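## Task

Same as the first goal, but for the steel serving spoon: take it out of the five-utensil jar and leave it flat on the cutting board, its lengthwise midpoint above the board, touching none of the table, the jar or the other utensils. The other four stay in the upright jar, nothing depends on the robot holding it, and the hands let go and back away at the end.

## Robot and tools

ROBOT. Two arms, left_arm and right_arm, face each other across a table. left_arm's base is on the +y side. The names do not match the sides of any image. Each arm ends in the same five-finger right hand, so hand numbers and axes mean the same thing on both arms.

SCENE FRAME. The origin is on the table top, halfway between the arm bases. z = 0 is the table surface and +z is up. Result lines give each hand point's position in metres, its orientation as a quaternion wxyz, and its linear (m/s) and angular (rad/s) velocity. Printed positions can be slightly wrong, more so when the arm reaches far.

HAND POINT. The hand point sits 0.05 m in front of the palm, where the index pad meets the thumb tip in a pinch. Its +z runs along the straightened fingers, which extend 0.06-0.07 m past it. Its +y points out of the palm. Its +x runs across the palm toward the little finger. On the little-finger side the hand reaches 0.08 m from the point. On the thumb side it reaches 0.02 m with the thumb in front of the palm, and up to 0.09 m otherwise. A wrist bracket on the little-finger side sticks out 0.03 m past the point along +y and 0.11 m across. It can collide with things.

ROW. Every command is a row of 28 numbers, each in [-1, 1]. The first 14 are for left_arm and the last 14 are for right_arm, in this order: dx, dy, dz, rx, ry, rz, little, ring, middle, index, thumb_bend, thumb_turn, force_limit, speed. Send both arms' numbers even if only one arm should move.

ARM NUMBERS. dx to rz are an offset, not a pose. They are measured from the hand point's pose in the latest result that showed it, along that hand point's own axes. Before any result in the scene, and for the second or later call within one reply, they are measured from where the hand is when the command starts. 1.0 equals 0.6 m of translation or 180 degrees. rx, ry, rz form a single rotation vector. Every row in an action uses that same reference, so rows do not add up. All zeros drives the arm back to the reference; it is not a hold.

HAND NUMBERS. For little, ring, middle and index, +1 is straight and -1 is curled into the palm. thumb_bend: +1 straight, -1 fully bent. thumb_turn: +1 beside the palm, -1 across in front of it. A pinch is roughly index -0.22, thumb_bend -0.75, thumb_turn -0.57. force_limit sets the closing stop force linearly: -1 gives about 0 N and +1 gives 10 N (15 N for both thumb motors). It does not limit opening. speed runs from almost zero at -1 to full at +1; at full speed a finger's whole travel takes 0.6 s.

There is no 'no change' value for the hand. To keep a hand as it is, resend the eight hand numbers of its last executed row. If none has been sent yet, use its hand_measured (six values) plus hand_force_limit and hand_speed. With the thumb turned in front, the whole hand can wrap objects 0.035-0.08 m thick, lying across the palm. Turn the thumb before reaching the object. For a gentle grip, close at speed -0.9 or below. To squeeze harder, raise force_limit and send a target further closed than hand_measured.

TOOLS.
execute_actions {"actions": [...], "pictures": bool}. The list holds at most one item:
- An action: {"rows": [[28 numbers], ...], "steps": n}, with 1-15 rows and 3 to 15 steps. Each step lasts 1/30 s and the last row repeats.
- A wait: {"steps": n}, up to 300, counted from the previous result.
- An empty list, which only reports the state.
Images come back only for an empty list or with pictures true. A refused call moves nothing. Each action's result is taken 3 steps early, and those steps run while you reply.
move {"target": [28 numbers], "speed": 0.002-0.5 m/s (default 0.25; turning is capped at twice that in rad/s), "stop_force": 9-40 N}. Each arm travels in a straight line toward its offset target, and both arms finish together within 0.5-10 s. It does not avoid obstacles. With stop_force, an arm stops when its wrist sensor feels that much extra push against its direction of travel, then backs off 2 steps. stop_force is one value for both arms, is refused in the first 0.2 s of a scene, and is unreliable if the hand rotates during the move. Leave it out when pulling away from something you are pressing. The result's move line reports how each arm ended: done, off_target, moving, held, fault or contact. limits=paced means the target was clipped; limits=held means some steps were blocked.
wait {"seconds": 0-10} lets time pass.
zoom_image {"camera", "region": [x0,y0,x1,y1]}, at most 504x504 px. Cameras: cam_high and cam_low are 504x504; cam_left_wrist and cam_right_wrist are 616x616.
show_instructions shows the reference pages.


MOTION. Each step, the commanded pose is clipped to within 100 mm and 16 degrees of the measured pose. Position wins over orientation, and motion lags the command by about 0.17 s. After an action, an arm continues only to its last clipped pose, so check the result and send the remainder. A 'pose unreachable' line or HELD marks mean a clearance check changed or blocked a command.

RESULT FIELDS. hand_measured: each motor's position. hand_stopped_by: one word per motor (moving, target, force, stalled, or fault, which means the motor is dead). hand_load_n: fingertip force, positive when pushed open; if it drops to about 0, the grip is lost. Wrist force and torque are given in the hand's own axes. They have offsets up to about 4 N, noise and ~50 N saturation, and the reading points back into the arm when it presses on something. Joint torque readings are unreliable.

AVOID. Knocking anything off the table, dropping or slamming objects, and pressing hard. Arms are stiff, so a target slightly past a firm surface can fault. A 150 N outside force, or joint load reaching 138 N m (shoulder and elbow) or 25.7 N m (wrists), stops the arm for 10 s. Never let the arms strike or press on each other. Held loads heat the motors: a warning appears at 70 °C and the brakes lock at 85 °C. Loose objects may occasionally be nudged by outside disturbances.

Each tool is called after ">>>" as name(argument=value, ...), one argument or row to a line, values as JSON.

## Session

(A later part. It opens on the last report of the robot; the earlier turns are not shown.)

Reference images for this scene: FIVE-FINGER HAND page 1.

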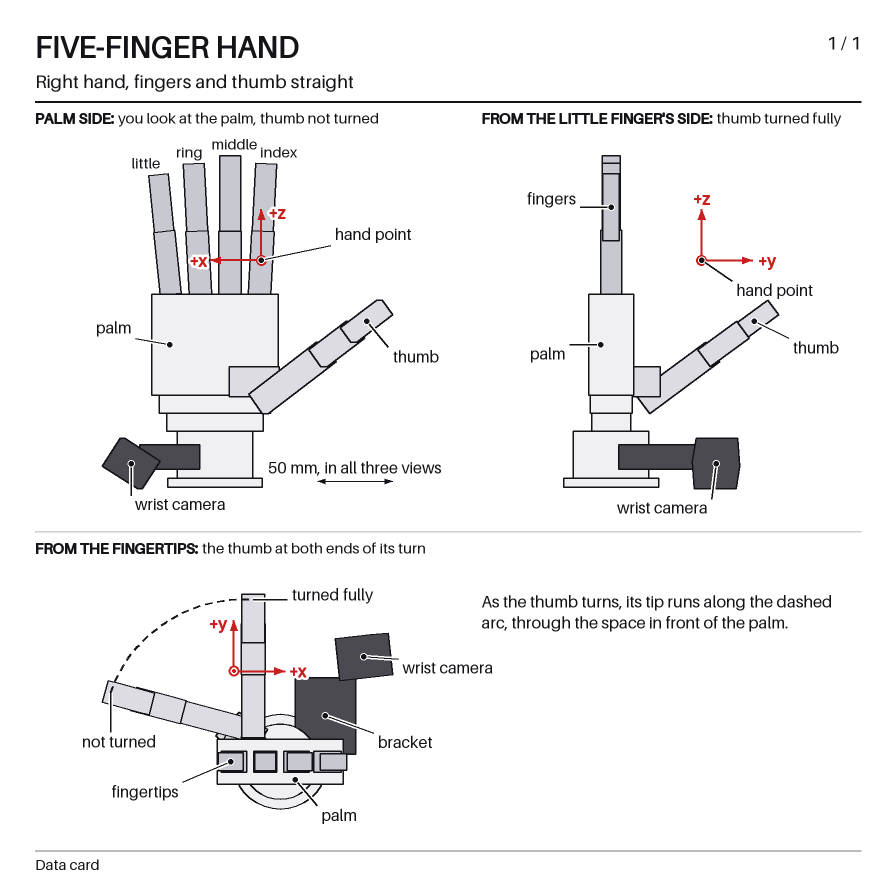

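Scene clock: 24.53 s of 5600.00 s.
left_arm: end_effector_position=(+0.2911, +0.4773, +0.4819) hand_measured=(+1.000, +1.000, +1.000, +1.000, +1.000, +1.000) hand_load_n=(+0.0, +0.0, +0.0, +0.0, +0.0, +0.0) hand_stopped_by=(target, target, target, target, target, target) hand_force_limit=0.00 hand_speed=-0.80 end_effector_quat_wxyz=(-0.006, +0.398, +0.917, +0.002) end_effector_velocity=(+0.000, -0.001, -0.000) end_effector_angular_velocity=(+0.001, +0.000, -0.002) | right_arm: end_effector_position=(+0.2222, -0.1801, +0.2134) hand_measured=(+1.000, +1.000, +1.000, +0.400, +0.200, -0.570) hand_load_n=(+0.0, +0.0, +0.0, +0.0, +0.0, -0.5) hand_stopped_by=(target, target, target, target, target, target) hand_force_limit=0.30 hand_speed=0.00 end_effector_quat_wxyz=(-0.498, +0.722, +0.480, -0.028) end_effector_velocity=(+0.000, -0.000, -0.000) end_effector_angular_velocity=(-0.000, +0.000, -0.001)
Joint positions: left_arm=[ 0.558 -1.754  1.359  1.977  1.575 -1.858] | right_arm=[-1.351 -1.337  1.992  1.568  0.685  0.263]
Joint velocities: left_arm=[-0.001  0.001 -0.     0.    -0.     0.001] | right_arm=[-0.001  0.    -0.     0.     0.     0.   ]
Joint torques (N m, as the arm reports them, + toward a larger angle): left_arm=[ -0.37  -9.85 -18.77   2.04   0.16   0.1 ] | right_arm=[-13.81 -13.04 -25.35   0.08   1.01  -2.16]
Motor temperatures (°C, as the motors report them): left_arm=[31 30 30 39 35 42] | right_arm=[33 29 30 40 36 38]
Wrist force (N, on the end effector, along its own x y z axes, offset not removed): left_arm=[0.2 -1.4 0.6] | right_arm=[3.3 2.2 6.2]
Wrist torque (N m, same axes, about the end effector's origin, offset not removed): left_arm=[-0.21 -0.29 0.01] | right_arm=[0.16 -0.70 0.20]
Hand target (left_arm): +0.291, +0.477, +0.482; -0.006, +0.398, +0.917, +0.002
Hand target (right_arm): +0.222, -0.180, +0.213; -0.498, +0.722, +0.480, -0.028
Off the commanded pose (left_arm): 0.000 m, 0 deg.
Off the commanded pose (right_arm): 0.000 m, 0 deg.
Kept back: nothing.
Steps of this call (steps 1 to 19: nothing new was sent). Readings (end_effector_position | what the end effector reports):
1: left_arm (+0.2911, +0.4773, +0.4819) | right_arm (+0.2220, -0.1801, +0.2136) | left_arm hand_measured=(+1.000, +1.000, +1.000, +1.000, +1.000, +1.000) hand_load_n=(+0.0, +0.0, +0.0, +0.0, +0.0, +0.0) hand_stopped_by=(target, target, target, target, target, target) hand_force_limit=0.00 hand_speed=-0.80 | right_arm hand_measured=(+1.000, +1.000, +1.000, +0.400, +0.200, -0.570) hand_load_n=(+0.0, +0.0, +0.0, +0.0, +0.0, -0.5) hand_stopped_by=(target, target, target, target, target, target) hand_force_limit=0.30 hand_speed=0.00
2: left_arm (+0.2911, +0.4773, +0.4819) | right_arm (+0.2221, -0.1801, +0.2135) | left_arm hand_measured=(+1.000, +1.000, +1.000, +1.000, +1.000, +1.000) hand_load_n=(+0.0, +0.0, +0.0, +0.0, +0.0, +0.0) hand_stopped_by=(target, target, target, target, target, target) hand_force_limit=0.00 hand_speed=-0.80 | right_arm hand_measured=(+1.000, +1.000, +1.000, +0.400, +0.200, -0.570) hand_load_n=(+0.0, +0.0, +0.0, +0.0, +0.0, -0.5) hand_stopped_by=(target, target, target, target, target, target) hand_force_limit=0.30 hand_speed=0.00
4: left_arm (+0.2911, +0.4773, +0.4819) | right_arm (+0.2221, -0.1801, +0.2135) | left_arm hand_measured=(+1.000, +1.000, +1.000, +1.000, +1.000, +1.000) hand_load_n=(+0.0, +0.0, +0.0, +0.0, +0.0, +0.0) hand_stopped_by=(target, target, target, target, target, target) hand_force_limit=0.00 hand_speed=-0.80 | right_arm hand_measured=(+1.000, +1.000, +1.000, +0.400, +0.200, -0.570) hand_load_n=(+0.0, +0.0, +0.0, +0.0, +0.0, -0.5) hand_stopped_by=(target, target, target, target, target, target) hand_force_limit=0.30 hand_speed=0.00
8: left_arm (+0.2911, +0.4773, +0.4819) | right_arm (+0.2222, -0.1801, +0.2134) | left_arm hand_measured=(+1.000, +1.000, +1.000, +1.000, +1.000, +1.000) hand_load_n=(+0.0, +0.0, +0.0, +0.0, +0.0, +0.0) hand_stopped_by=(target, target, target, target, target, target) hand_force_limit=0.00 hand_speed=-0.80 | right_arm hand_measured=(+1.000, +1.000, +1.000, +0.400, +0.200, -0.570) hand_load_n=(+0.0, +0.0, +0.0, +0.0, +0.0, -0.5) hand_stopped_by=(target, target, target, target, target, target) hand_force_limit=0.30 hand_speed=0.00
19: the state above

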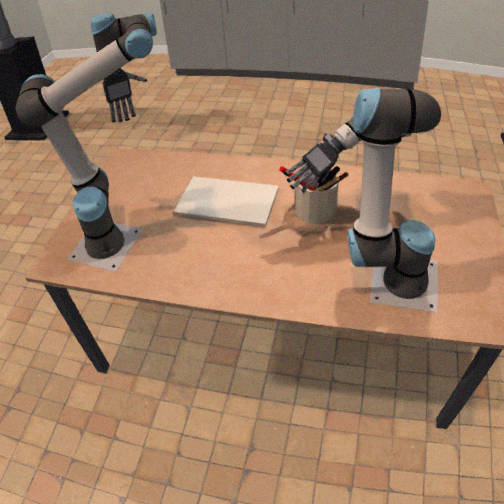

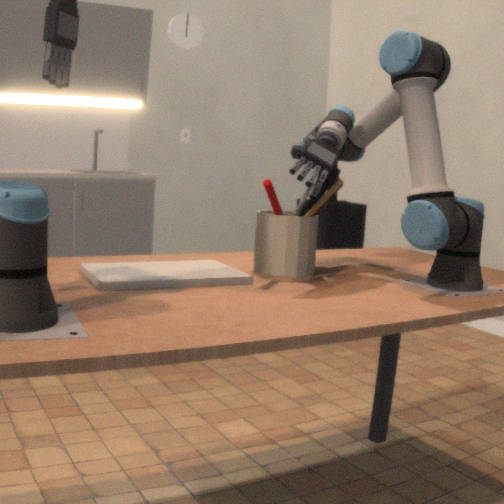

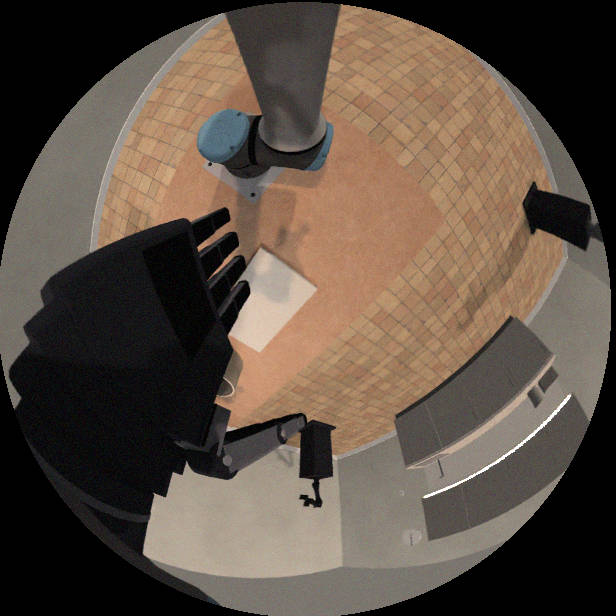

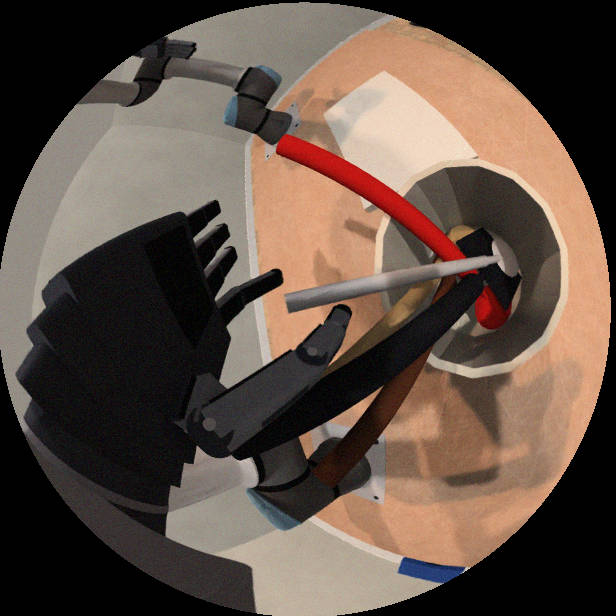

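>>> move(
  target=[0,0,0,0,0,0,1,1,1,1,1,1,0,-0.8, 0.008,0.03,0,0,0,0,1,1,1,0.4,0.2,-0.57,0.3,0],
  speed=0.03,
)

>>> execute_actions(
  actions=[
    {"rows":[[0,0,0,0,0,0,1,1,1,1,1,1,0,-0.8, 0,0,0,0,0,0,1,1,1,-0.3,-0.9,-0.57,0.3,-0.6]],"steps":5},
  ],
)

>>> wait(
  seconds=2.5,
)

Scene clock: 25.77 s of 5600.00 s.
left_arm: end_effector_position=(+0.2911, +0.4773, +0.4819) hand_measured=(+1.000, +1.000, +1.000, +1.000, +1.000, +1.000) hand_load_n=(+0.0, +0.0, +0.0, +0.0, +0.0, +0.0) hand_stopped_by=(target, target, target, target, target, target) hand_force_limit=0.00 hand_speed=-0.80 end_effector_quat_wxyz=(-0.006, +0.398, +0.917, +0.002) end_effector_velocity=(-0.000, +0.000, +0.000) end_effector_angular_velocity=(-0.001, -0.000, -0.002) | right_arm: end_effector_position=(+0.2365, -0.1775, +0.2023) hand_measured=(+1.000, +1.000, +1.000, +0.400, +0.200, -0.570) hand_load_n=(+0.0, +0.0, +0.0, +0.0, -0.5, -0.5) hand_stopped_by=(target, target, target, target, target, target) hand_force_limit=0.30 hand_speed=0.00 end_effector_quat_wxyz=(-0.498, +0.722, +0.480, -0.028) end_effector_velocity=(+0.001, +0.001, -0.001) end_effector_angular_velocity=(+0.000, -0.000, +0.001)
Joint positions: left_arm=[ 0.558 -1.754  1.359  1.977  1.575 -1.858] | right_arm=[-1.351 -1.29   1.965  1.549  0.685  0.262]
Joint velocities: left_arm=[-0.    -0.001  0.    -0.    -0.     0.001] | right_arm=[ 0.001  0.006 -0.004 -0.003 -0.    -0.   ]
Joint torques (N m, as the arm reports them, + toward a larger angle): left_arm=[ -0.2  -10.02 -19.47   2.03   0.08   0.13] | right_arm=[ -2.53 -13.67 -24.23   0.36   0.22   0.54]
Motor temperatures (°C, as the motors report them): left_arm=[31 30 30 39 35 42] | right_arm=[33 29 30 40 36 38]
Wrist force (N, on the end effector, along its own x y z axes, offset not removed): left_arm=[1.0 -1.8 0.6] | right_arm=[1.8 1.7 1.8]
Wrist torque (N m, same axes, about the end effector's origin, offset not removed): left_arm=[-0.21 -0.36 0.10] | right_arm=[0.42 -0.37 0.06]
Hand target (left_arm): +0.291, +0.477, +0.482; -0.006, +0.398, +0.917, +0.002
Hand target (right_arm): +0.237, -0.177, +0.202; -0.498, +0.722, +0.480, -0.028
Off the commanded pose (left_arm): 0.000 m, 0 deg.
Off the commanded pose (right_arm): 0.000 m, 0 deg.
Kept back: nothing.
move: done

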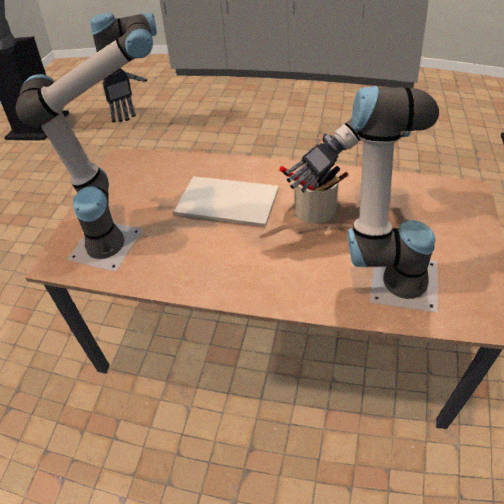

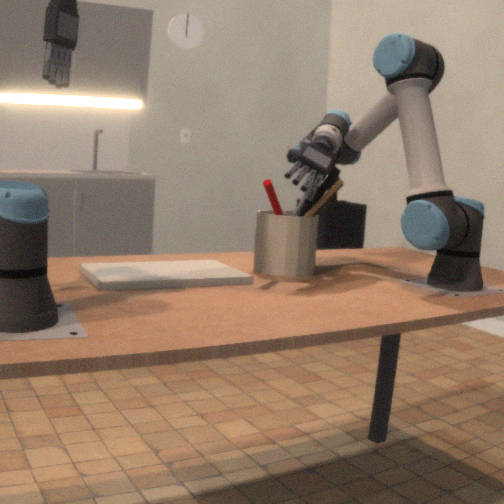

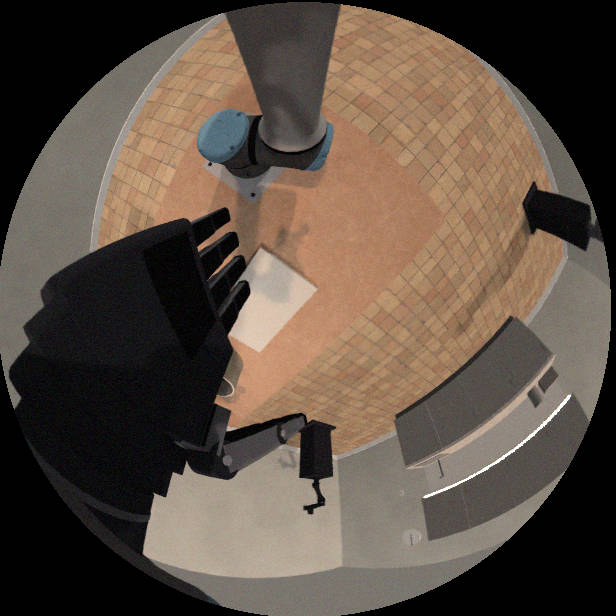

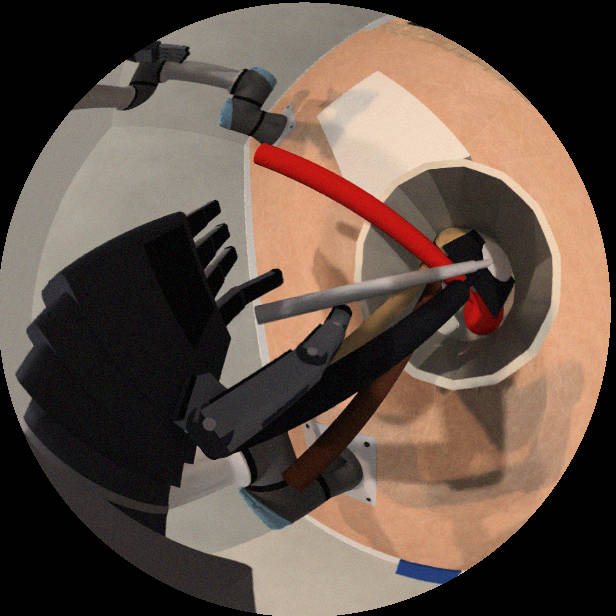

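Scene clock: 25.83 s of 5600.00 s.
left_arm: end_effector_position=(+0.2911, +0.4773, +0.4819) hand_measured=(+1.000, +1.000, +1.000, +1.000, +1.000, +1.000) hand_load_n=(+0.0, +0.0, +0.0, +0.0, +0.0, +0.0) hand_stopped_by=(target, target, target, target, target, target) hand_force_limit=0.00 hand_speed=-0.80 end_effector_quat_wxyz=(-0.006, +0.398, +0.917, +0.002) end_effector_velocity=(-0.001, +0.000, +0.000) end_effector_angular_velocity=(-0.001, +0.001, +0.000) | right_arm: end_effector_position=(+0.2366, -0.1775, +0.2022) hand_measured=(+1.000, +1.000, +1.000, +0.400, +0.200, -0.570) hand_load_n=(+0.0, +0.0, +0.0, +0.0, -0.5, -0.5) hand_stopped_by=(target, target, target, moving, moving, target) hand_force_limit=0.30 hand_speed=-0.60 end_effector_quat_wxyz=(-0.498, +0.722, +0.480, -0.028) end_effector_velocity=(+0.000, -0.000, -0.000) end_effector_angular_velocity=(-0.001, +0.000, -0.000)
Joint positions: left_arm=[ 0.558 -1.754  1.359  1.977  1.575 -1.858] | right_arm=[-1.351 -1.29   1.965  1.548  0.685  0.262]
Joint velocities: left_arm=[-0.    -0.001 -0.     0.     0.001 -0.   ] | right_arm=[-0.    -0.    -0.    -0.     0.     0.001]
Joint torques (N m, as the arm reports them, + toward a larger angle): left_arm=[ -0.03 -10.01 -19.61   2.18   0.1    0.15] | right_arm=[ -3.41 -13.77 -24.58   0.07   0.04   0.96]
Motor temperatures (°C, as the motors report them): left_arm=[31 30 30 39 35 42] | right_arm=[33 29 30 40 36 38]
Wrist force (N, on the end effector, along its own x y z axes, offset not removed): left_arm=[-0.7 -1.2 1.1] | right_arm=[3.7 1.2 2.3]
Wrist torque (N m, same axes, about the end effector's origin, offset not removed): left_arm=[-0.24 -0.13 0.00] | right_arm=[0.35 -0.67 0.16]
Steps of this call (steps 1 to 2: the first 2 steps of this action). Readings (end_effector_position | what the end effector reports):
1: left_arm (+0.2911, +0.4773, +0.4819) | right_arm (+0.2366, -0.1775, +0.2022) | left_arm hand_measured=(+1.000, +1.000, +1.000, +1.000, +1.000, +1.000) hand_load_n=(+0.0, +0.0, +0.0, +0.0, +0.0, +0.0) hand_stopped_by=(target, target, target, target, target, target) hand_force_limit=0.00 hand_speed=-0.80 | right_arm hand_measured=(+1.000, +1.000, +1.000, +0.400, +0.200, -0.570) hand_load_n=(+0.0, +0.0, +0.0, +0.0, -0.5, -0.5) hand_stopped_by=(target, target, target, moving, moving, target) hand_force_limit=0.30 hand_speed=-0.60
2: the state above

Scene clock: 28.43 s of 5600.00 s.
left_arm: end_effector_position=(+0.2911, +0.4773, +0.4819) hand_measured=(+1.000, +1.000, +1.000, +1.000, +1.000, +1.000) hand_load_n=(+0.0, +0.0, +0.0, +0.0, +0.0, +0.0) hand_stopped_by=(target, target, target, target, target, target) hand_force_limit=0.00 hand_speed=-0.80 end_effector_quat_wxyz=(-0.006, +0.398, +0.917, +0.002) end_effector_velocity=(+0.000, -0.001, -0.000) end_effector_angular_velocity=(-0.000, +0.000, -0.001) | right_arm: end_effector_position=(+0.2365, -0.1775, +0.2023) hand_measured=(+1.000, +1.000, +1.000, -0.300, -0.398, -0.570) hand_load_n=(+0.0, +0.0, +0.0, +3.5, +10.0, +0.5) hand_stopped_by=(target, target, target, target, force, target) hand_force_limit=0.30 hand_speed=-0.60 end_effector_quat_wxyz=(-0.498, +0.722, +0.480, -0.028) end_effector_velocity=(-0.000, +0.000, +0.000) end_effector_angular_velocity=(-0.000, -0.000, +0.001)
Joint positions: left_arm=[ 0.558 -1.754  1.359  1.977  1.575 -1.858] | right_arm=[-1.351 -1.29   1.965  1.549  0.685  0.262]
Joint velocities: left_arm=[-0.     0.002 -0.    -0.001  0.     0.   ] | right_arm=[ 0.001 -0.    -0.     0.     0.     0.   ]
Joint torques (N m, as the arm reports them, + toward a larger angle): left_arm=[ -0.58 -10.09 -18.93   2.13   0.05   0.  ] | right_arm=[ -2.68 -33.96  -4.15   5.2   -0.14   1.4 ]
Motor temperatures (°C, as the motors report them): left_arm=[31 30 30 39 35 42] | right_arm=[33 29 30 40 36 38]
Wrist force (N, on the end effector, along its own x y z axes, offset not removed): left_arm=[0.3 -1.2 -0.2] | right_arm=[1.5 3.4 2.6]
Wrist torque (N m, same axes, about the end effector's origin, offset not removed): left_arm=[-0.20 -0.26 0.08] | right_arm=[0.67 -0.55 0.18]
Hand target (left_arm): +0.291, +0.477, +0.482; -0.006, +0.398, +0.917, +0.002
Hand target (right_arm): +0.237, -0.177, +0.202; -0.498, +0.722, +0.480, -0.028
Off the commanded pose (left_arm): 0.000 m, 0 deg.
Off the commanded pose (right_arm): 0.000 m, 0 deg.
Kept back: nothing.
Steps of this call (steps 1 to 3: the last 3 steps of your previous action; steps 4 to 78: nothing new was sent). Readings (end_effector_position | what the end effector reports):
1: left_arm (+0.2911, +0.4773, +0.4819) | right_arm (+0.2366, -0.1775, +0.2022) | left_arm hand_measured=(+1.000, +1.000, +1.000, +1.000, +1.000, +1.000) hand_load_n=(+0.0, +0.0, +0.0, +0.0, +0.0, +0.0) hand_stopped_by=(target, target, target, target, target, target) hand_force_limit=0.00 hand_speed=-0.80 | right_arm hand_measured=(+1.000, +1.000, +1.000, +0.400, +0.200, -0.570) hand_load_n=(+0.0, +0.0, +0.0, +0.0, -0.5, -0.5) hand_stopped_by=(target, target, target, moving, moving, target) hand_force_limit=0.30 hand_speed=-0.60
2: left_arm (+0.2911, +0.4773, +0.4819) | right_arm (+0.2366, -0.1775, +0.2022) | left_arm hand_measured=(+1.000, +1.000, +1.000, +1.000, +1.000, +1.000) hand_load_n=(+0.0, +0.0, +0.0, +0.0, +0.0, +0.0) hand_stopped_by=(target, target, target, target, target, target) hand_force_limit=0.00 hand_speed=-0.80 | right_arm hand_measured=(+1.000, +1.000, +1.000, +0.380, +0.188, -0.570) hand_load_n=(+0.0, +0.0, +0.0, +0.0, +0.0, -0.5) hand_stopped_by=(target, target, target, moving, moving, target) hand_force_limit=0.30 hand_speed=-0.60
4: left_arm (+0.2911, +0.4773, +0.4819) | right_arm (+0.2366, -0.1775, +0.2022) | left_arm hand_measured=(+1.000, +1.000, +1.000, +1.000, +1.000, +1.000) hand_load_n=(+0.0, +0.0, +0.0, +0.0, +0.0, +0.0) hand_stopped_by=(target, target, target, target, target, target) hand_force_limit=0.00 hand_speed=-0.80 | right_arm hand_measured=(+1.000, +1.000, +1.000, +0.336, +0.160, -0.570) hand_load_n=(+0.0, +0.0, +0.0, +0.0, +0.0, +0.0) hand_stopped_by=(target, target, target, moving, moving, target) hand_force_limit=0.30 hand_speed=-0.60
8: left_arm (+0.2911, +0.4773, +0.4819) | right_arm (+0.2366, -0.1775, +0.2022) | left_arm hand_measured=(+1.000, +1.000, +1.000, +1.000, +1.000, +1.000) hand_load_n=(+0.0, +0.0, +0.0, +0.0, +0.0, +0.0) hand_stopped_by=(target, target, target, target, target, target) hand_force_limit=0.00 hand_speed=-0.80 | right_arm hand_measured=(+1.000, +1.000, +1.000, +0.246, +0.104, -0.570) hand_load_n=(+0.0, +0.0, +0.0, +0.0, +0.0, +0.5) hand_stopped_by=(target, target, target, moving, moving, target) hand_force_limit=0.30 hand_speed=-0.60
78: the state above

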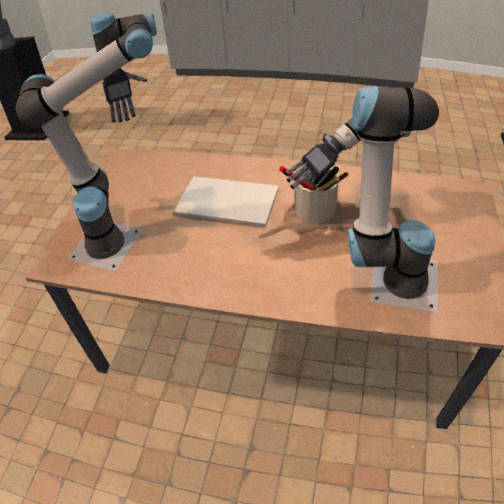

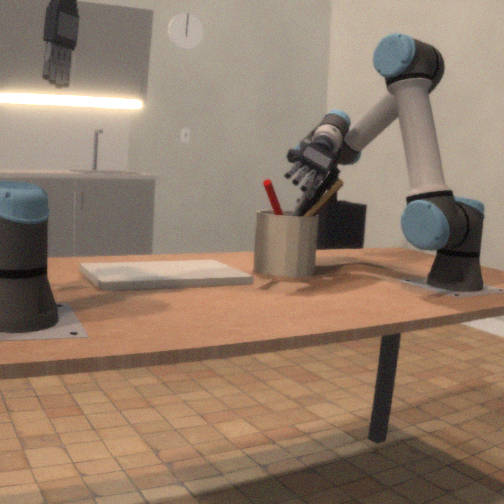

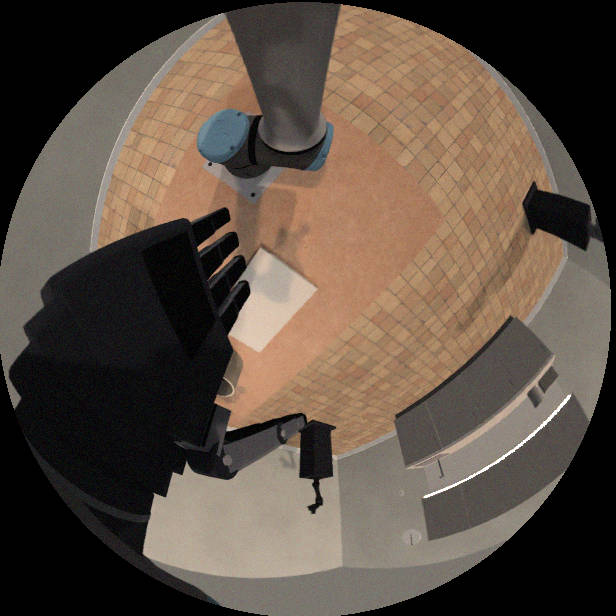

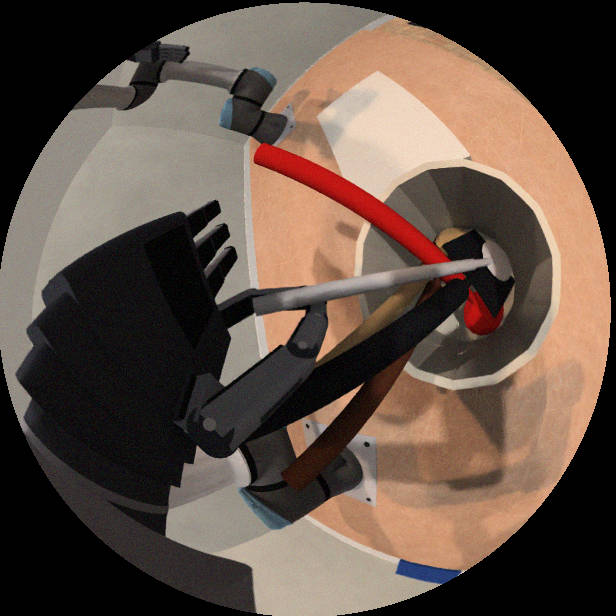

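>>> move(
  target=[0,0,0,0,0,0,1,1,1,1,1,1,0,-0.8, 0.036,-0.062,-0.042,0,0,0,1,1,1,-0.4,-0.9,-0.57,0.3,-0.6],
  speed=0.03,
)

Scene clock: 30.73 s of 5600.00 s.
left_arm: end_effector_position=(+0.2911, +0.4773, +0.4819) hand_measured=(+1.000, +1.000, +1.000, +1.000, +1.000, +1.000) hand_load_n=(+0.0, +0.0, +0.0, +0.0, +0.0, +0.0) hand_stopped_by=(target, target, target, target, target, target) hand_force_limit=0.00 hand_speed=-0.80 end_effector_quat_wxyz=(-0.006, +0.398, +0.917, +0.002) end_effector_velocity=(+0.000, -0.000, +0.000) end_effector_angular_velocity=(-0.000, -0.000, -0.001) | right_arm: end_effector_position=(+0.2365, -0.1778, +0.2518) hand_measured=(+1.000, +1.000, +1.000, -0.316, -0.396, -0.570) hand_load_n=(+0.0, +0.0, +0.0, +9.5, +11.5, +0.5) hand_stopped_by=(target, target, target, force, force, target) hand_force_limit=0.30 hand_speed=-0.60 end_effector_quat_wxyz=(-0.498, +0.722, +0.480, -0.028) end_effector_velocity=(+0.000, -0.000, +0.002) end_effector_angular_velocity=(+0.000, -0.001, -0.000)
Joint positions: left_arm=[ 0.558 -1.754  1.359  1.977  1.575 -1.858] | right_arm=[-1.352 -1.362  1.906  1.68   0.685  0.261]
Joint velocities: left_arm=[ 0.     0.    -0.    -0.     0.     0.002] | right_arm=[-0.001 -0.003 -0.003  0.007  0.001 -0.002]
Joint torques (N m, as the arm reports them, + toward a larger angle): left_arm=[ -0.36  -9.83 -19.28   2.07   0.03   0.01] | right_arm=[-13.65 -32.92 -27.06   5.37   0.83  -2.25]
Motor temperatures (°C, as the motors report them): left_arm=[31 30 30 39 35 42] | right_arm=[33 29 30 40 36 38]
Wrist force (N, on the end effector, along its own x y z axes, offset not removed): left_arm=[0.1 -0.9 0.0] | right_arm=[0.5 2.7 3.4]
Wrist torque (N m, same axes, about the end effector's origin, offset not removed): left_arm=[-0.04 -0.27 0.04] | right_arm=[0.34 -0.30 0.10]
Hand target (left_arm): +0.291, +0.477, +0.482; -0.006, +0.398, +0.917, +0.002
Hand target (right_arm): +0.237, -0.178, +0.252; -0.498, +0.722, +0.480, -0.028
Off the commanded pose (left_arm): 0.000 m, 0 deg.
Off the commanded pose (right_arm): 0.000 m, 0 deg.
Kept back: nothing.
move: done

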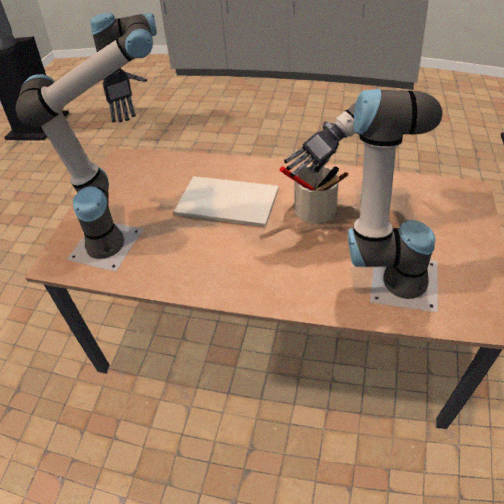

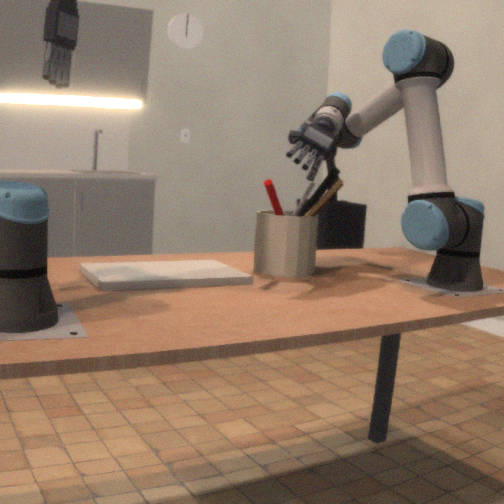

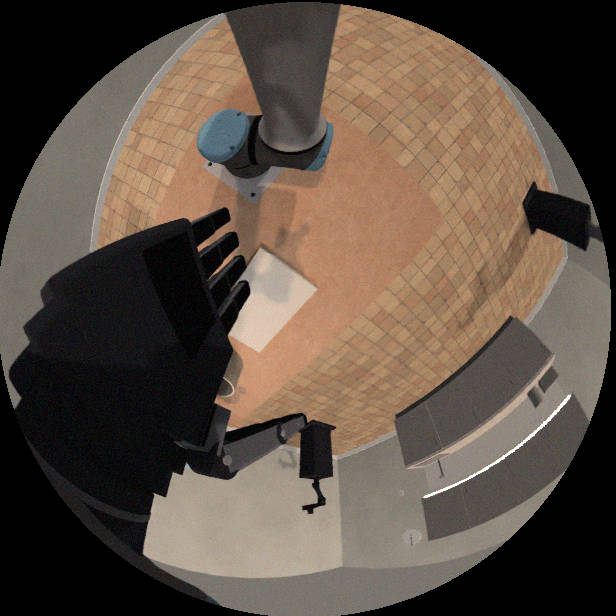

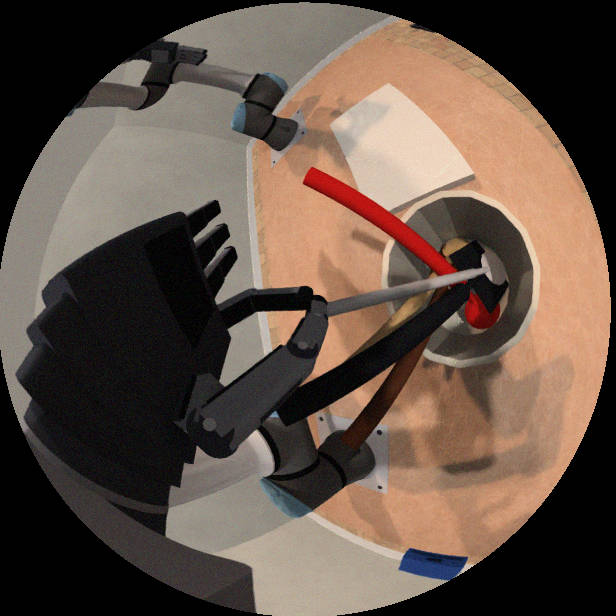

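>>> move(
  target=[0,0,0,0,0,0,1,1,1,1,1,1,0,-0.8, 0.146,-0.249,-0.168,0,0,0,1,1,1,-0.4,-0.9,-0.57,0.3,-0.6],
  speed=0.04,
)

Scene clock: 36.40 s of 5600.00 s.
left_arm: end_effector_position=(+0.2911, +0.4773, +0.4819) hand_measured=(+1.000, +1.000, +1.000, +1.000, +1.000, +1.000) hand_load_n=(+0.0, +0.0, +0.0, +0.0, +0.0, +0.0) hand_stopped_by=(target, target, target, target, target, target) hand_force_limit=0.00 hand_speed=-0.80 end_effector_quat_wxyz=(-0.006, +0.398, +0.917, +0.002) end_effector_velocity=(+0.000, -0.001, -0.000) end_effector_angular_velocity=(-0.000, +0.000, -0.003) | right_arm: end_effector_position=(+0.2367, -0.1782, +0.4518) hand_measured=(+1.000, +1.000, +1.000, -0.316, -0.396, -0.570) hand_load_n=(+0.0, +0.0, +0.0, +9.5, +11.5, +0.5) hand_stopped_by=(target, target, target, force, force, target) hand_force_limit=0.30 hand_speed=-0.60 end_effector_quat_wxyz=(-0.498, +0.722, +0.480, -0.028) end_effector_velocity=(+0.000, -0.000, +0.002) end_effector_angular_velocity=(-0.001, -0.000, +0.001)
Joint positions: left_arm=[ 0.558 -1.754  1.359  1.977  1.575 -1.858] | right_arm=[-1.354 -1.497  1.525  2.197  0.686  0.26 ]
Joint velocities: left_arm=[-0.002  0.001  0.    -0.001  0.     0.001] | right_arm=[-0.001  0.    -0.007  0.007  0.002 -0.   ]
Joint torques (N m, as the arm reports them, + toward a larger angle): left_arm=[ -0.23  -9.61 -18.49   2.05   0.13   0.11] | right_arm=[-13.29 -25.66 -28.47   5.56   0.92  -2.26]
Motor temperatures (°C, as the motors report them): left_arm=[31 30 30 39 35 42] | right_arm=[33 29 30 40 36 38]
Wrist force (N, on the end effector, along its own x y z axes, offset not removed): left_arm=[0.8 0.3 1.3] | right_arm=[0.3 2.9 1.3]
Wrist torque (N m, same axes, about the end effector's origin, offset not removed): left_arm=[-0.02 -0.44 0.13] | right_arm=[0.57 -0.29 0.03]
Hand target (left_arm): +0.291, +0.477, +0.482; -0.006, +0.398, +0.917, +0.002
Hand target (right_arm): +0.237, -0.178, +0.452; -0.498, +0.722, +0.480, -0.028
Off the commanded pose (left_arm): 0.000 m, 0 deg.
Off the commanded pose (right_arm): 0.001 m, 0 deg.
Kept back: nothing.
move: done

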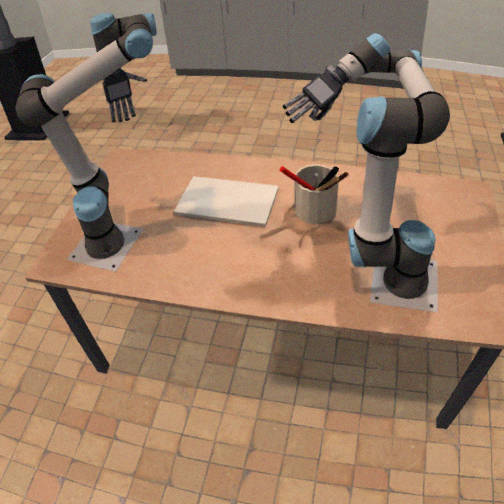

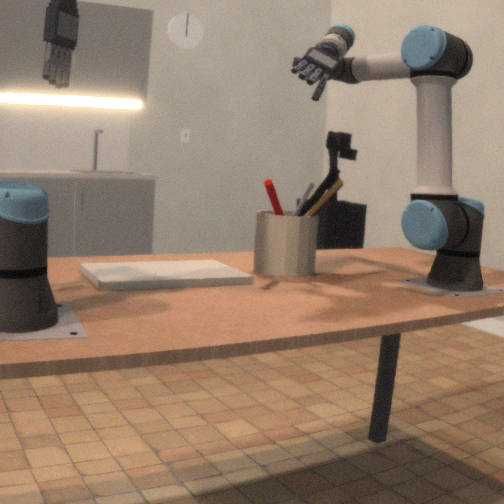

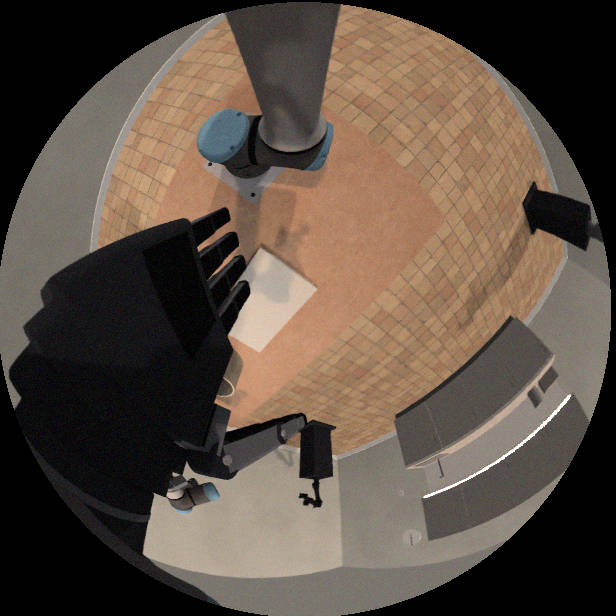

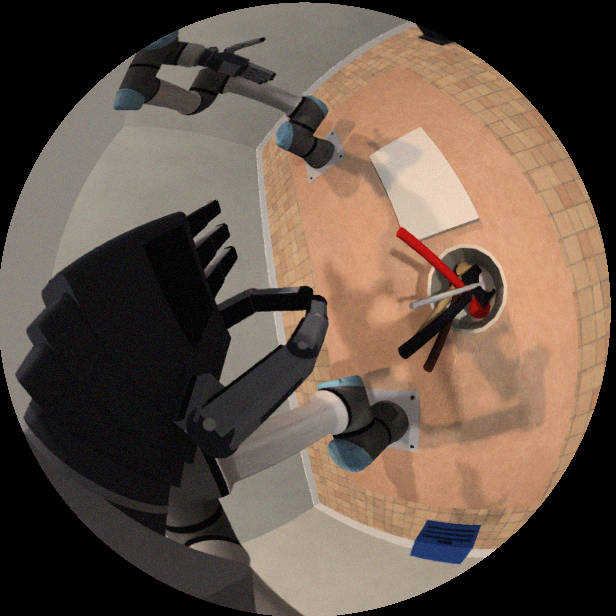

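>>> move(
  target=[0,0,0,0,0,0,1,1,1,1,1,1,0,-0.8, -0.165,0.245,0.21,0,0,0,1,1,1,0.4,0.2,-0.57,0.3,0],
  speed=0.12,
)

>>> move(
  target=[0,0,0,0,0,0,1,1,1,1,1,1,0,-0.8, 0,0.07,0,0,0,0,1,1,1,0.4,0.2,-0.57,0.3,0],
  speed=0.03,
)

Scene clock: 39.03 s of 5600.00 s.
left_arm: end_effector_position=(+0.2911, +0.4773, +0.4819) hand_measured=(+1.000, +1.000, +1.000, +1.000, +1.000, +1.000) hand_load_n=(+0.0, +0.0, +0.0, +0.0, +0.0, +0.0) hand_stopped_by=(target, target, target, target, target, target) hand_force_limit=0.00 hand_speed=-0.80 end_effector_quat_wxyz=(-0.006, +0.398, +0.917, +0.002) end_effector_velocity=(-0.000, -0.000, -0.000) end_effector_angular_velocity=(-0.001, +0.002, +0.001) | right_arm: end_effector_position=(+0.2157, -0.1685, +0.2359) hand_measured=(+1.000, +1.000, +1.000, +0.400, -0.394, -0.570) hand_load_n=(+0.0, +0.0, +0.0, +0.0, -0.5, +0.0) hand_stopped_by=(target, target, target, target, target, target) hand_force_limit=0.30 hand_speed=0.00 end_effector_quat_wxyz=(-0.498, +0.722, +0.480, -0.028) end_effector_velocity=(-0.000, +0.001, -0.002) end_effector_angular_velocity=(+0.001, +0.002, -0.001)
Joint positions: left_arm=[ 0.558 -1.754  1.359  1.977  1.575 -1.858] | right_arm=[-1.313 -1.368  1.952  1.601  0.662  0.312]
Joint velocities: left_arm=[ 0.     0.001 -0.    -0.     0.002 -0.001] | right_arm=[ 0.002  0.003  0.002 -0.007 -0.003  0.003]
Joint torques (N m, as the arm reports them, + toward a larger angle): left_arm=[ -0.99  -9.67 -19.39   2.11   0.23   0.07] | right_arm=[ 13.9  -14.7   -4.22   0.09  -2.66   2.3 ]
Motor temperatures (°C, as the motors report them): left_arm=[31 30 30 39 35 42] | right_arm=[33 29 30 40 36 38]
Wrist force (N, on the end effector, along its own x y z axes, offset not removed): left_arm=[0.4 -1.1 -0.2] | right_arm=[1.3 1.1 0.3]
Wrist torque (N m, same axes, about the end effector's origin, offset not removed): left_arm=[-0.15 -0.22 0.04] | right_arm=[0.36 -0.34 0.03]
Hand target (left_arm): +0.291, +0.477, +0.482; -0.006, +0.398, +0.917, +0.002
Hand target (right_arm): +0.216, -0.168, +0.236; -0.498, +0.722, +0.480, -0.028
Off the commanded pose (left_arm): 0.000 m, 0 deg.
Off the commanded pose (right_arm): 0.000 m, 0 deg.
Kept back: nothing.
move: done

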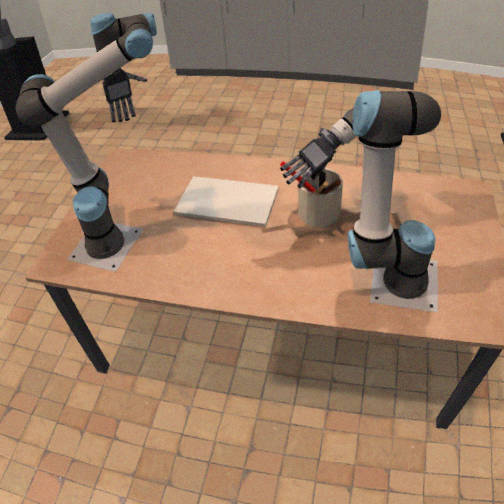

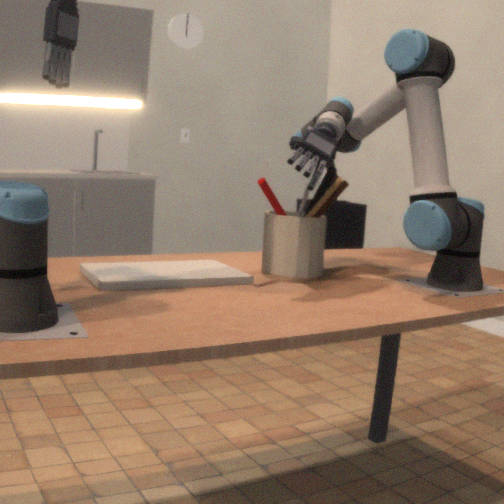

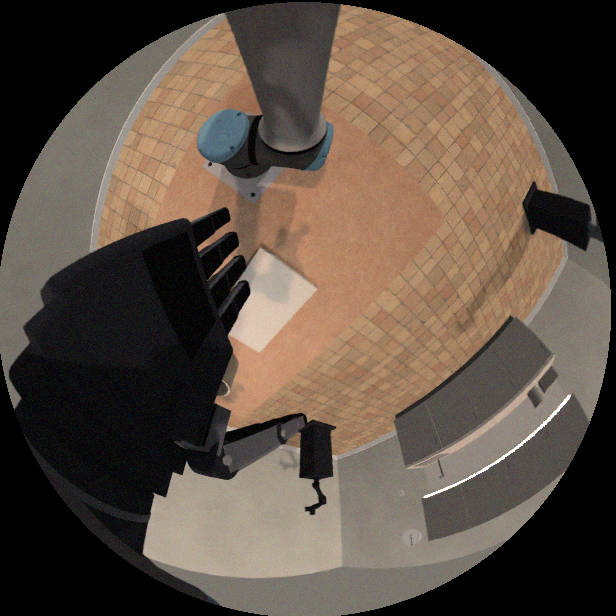

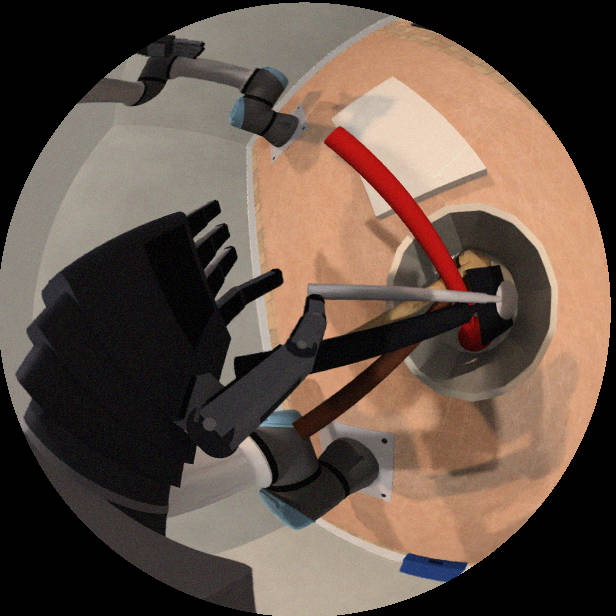

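Scene clock: 40.83 s of 5600.00 s.
left_arm: end_effector_position=(+0.2911, +0.4773, +0.4819) hand_measured=(+1.000, +1.000, +1.000, +1.000, +1.000, +1.000) hand_load_n=(+0.0, +0.0, +0.0, +0.0, +0.0, +0.0) hand_stopped_by=(target, target, target, target, target, target) hand_force_limit=0.00 hand_speed=-0.80 end_effector_quat_wxyz=(-0.006, +0.398, +0.917, +0.002) end_effector_velocity=(+0.000, -0.000, +0.000) end_effector_angular_velocity=(-0.000, -0.000, +0.001) | right_arm: end_effector_position=(+0.2434, -0.1703, +0.2049) hand_measured=(+1.000, +1.000, +1.000, +0.400, -0.394, -0.570) hand_load_n=(+0.0, +0.0, +0.0, +0.0, -0.5, +0.0) hand_stopped_by=(target, target, target, target, target, target) hand_force_limit=0.30 hand_speed=0.00 end_effector_quat_wxyz=(-0.498, +0.722, +0.480, -0.028) end_effector_velocity=(+0.002, -0.000, -0.002) end_effector_angular_velocity=(-0.000, -0.001, -0.000)
Joint positions: left_arm=[ 0.558 -1.754  1.359  1.977  1.575 -1.858] | right_arm=[-1.335 -1.274  1.93   1.551  0.675  0.283]
Joint velocities: left_arm=[-0.    -0.    -0.    -0.001 -0.    -0.001] | right_arm=[-0.001  0.005 -0.002 -0.003  0.001 -0.001]
Joint torques (N m, as the arm reports them, + toward a larger angle): left_arm=[ -0.57  -9.65 -19.26   2.04   0.14  -0.01] | right_arm=[-13.24 -15.22 -25.35  -0.11   1.07  -2.37]
Motor temperatures (°C, as the motors report them): left_arm=[31 30 30 39 35 42] | right_arm=[33 29 30 40 36 38]
Wrist force (N, on the end effector, along its own x y z axes, offset not removed): left_arm=[0.0 -0.5 1.0] | right_arm=[1.3 0.8 1.0]
Wrist torque (N m, same axes, about the end effector's origin, offset not removed): left_arm=[-0.05 -0.24 0.08] | right_arm=[0.31 -0.42 0.08]
Hand target (left_arm): +0.291, +0.477, +0.482; -0.006, +0.398, +0.917, +0.002
Hand target (right_arm): +0.244, -0.170, +0.205; -0.498, +0.722, +0.480, -0.028
Off the commanded pose (left_arm): 0.000 m, 0 deg.
Off the commanded pose (right_arm): 0.000 m, 0 deg.
Kept back: nothing.
move: done

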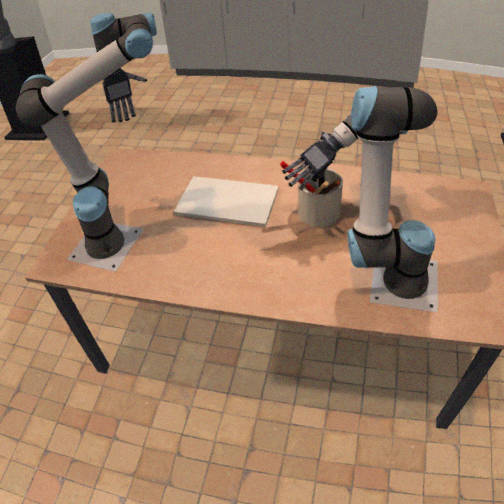

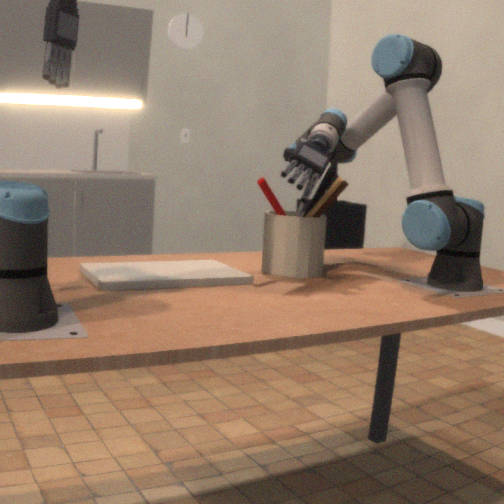

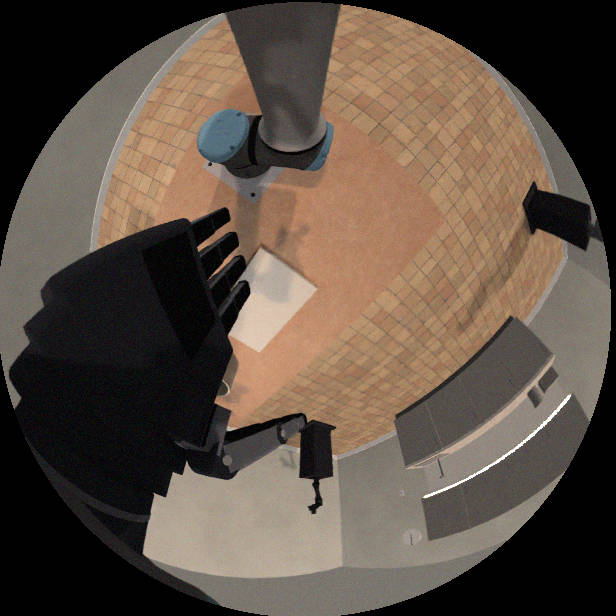

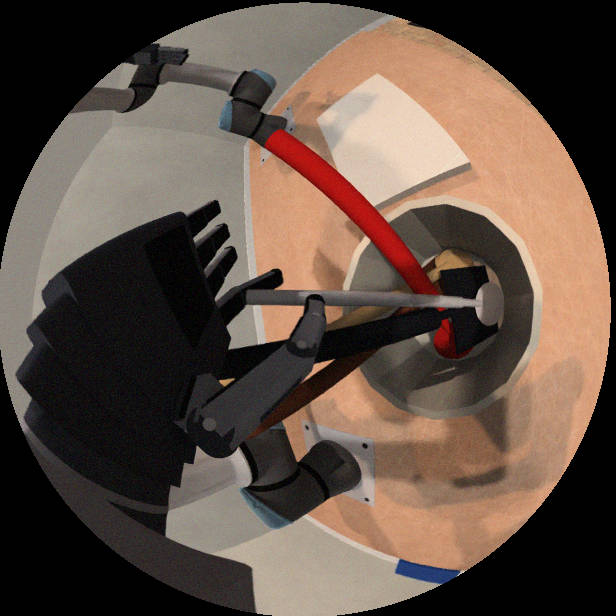

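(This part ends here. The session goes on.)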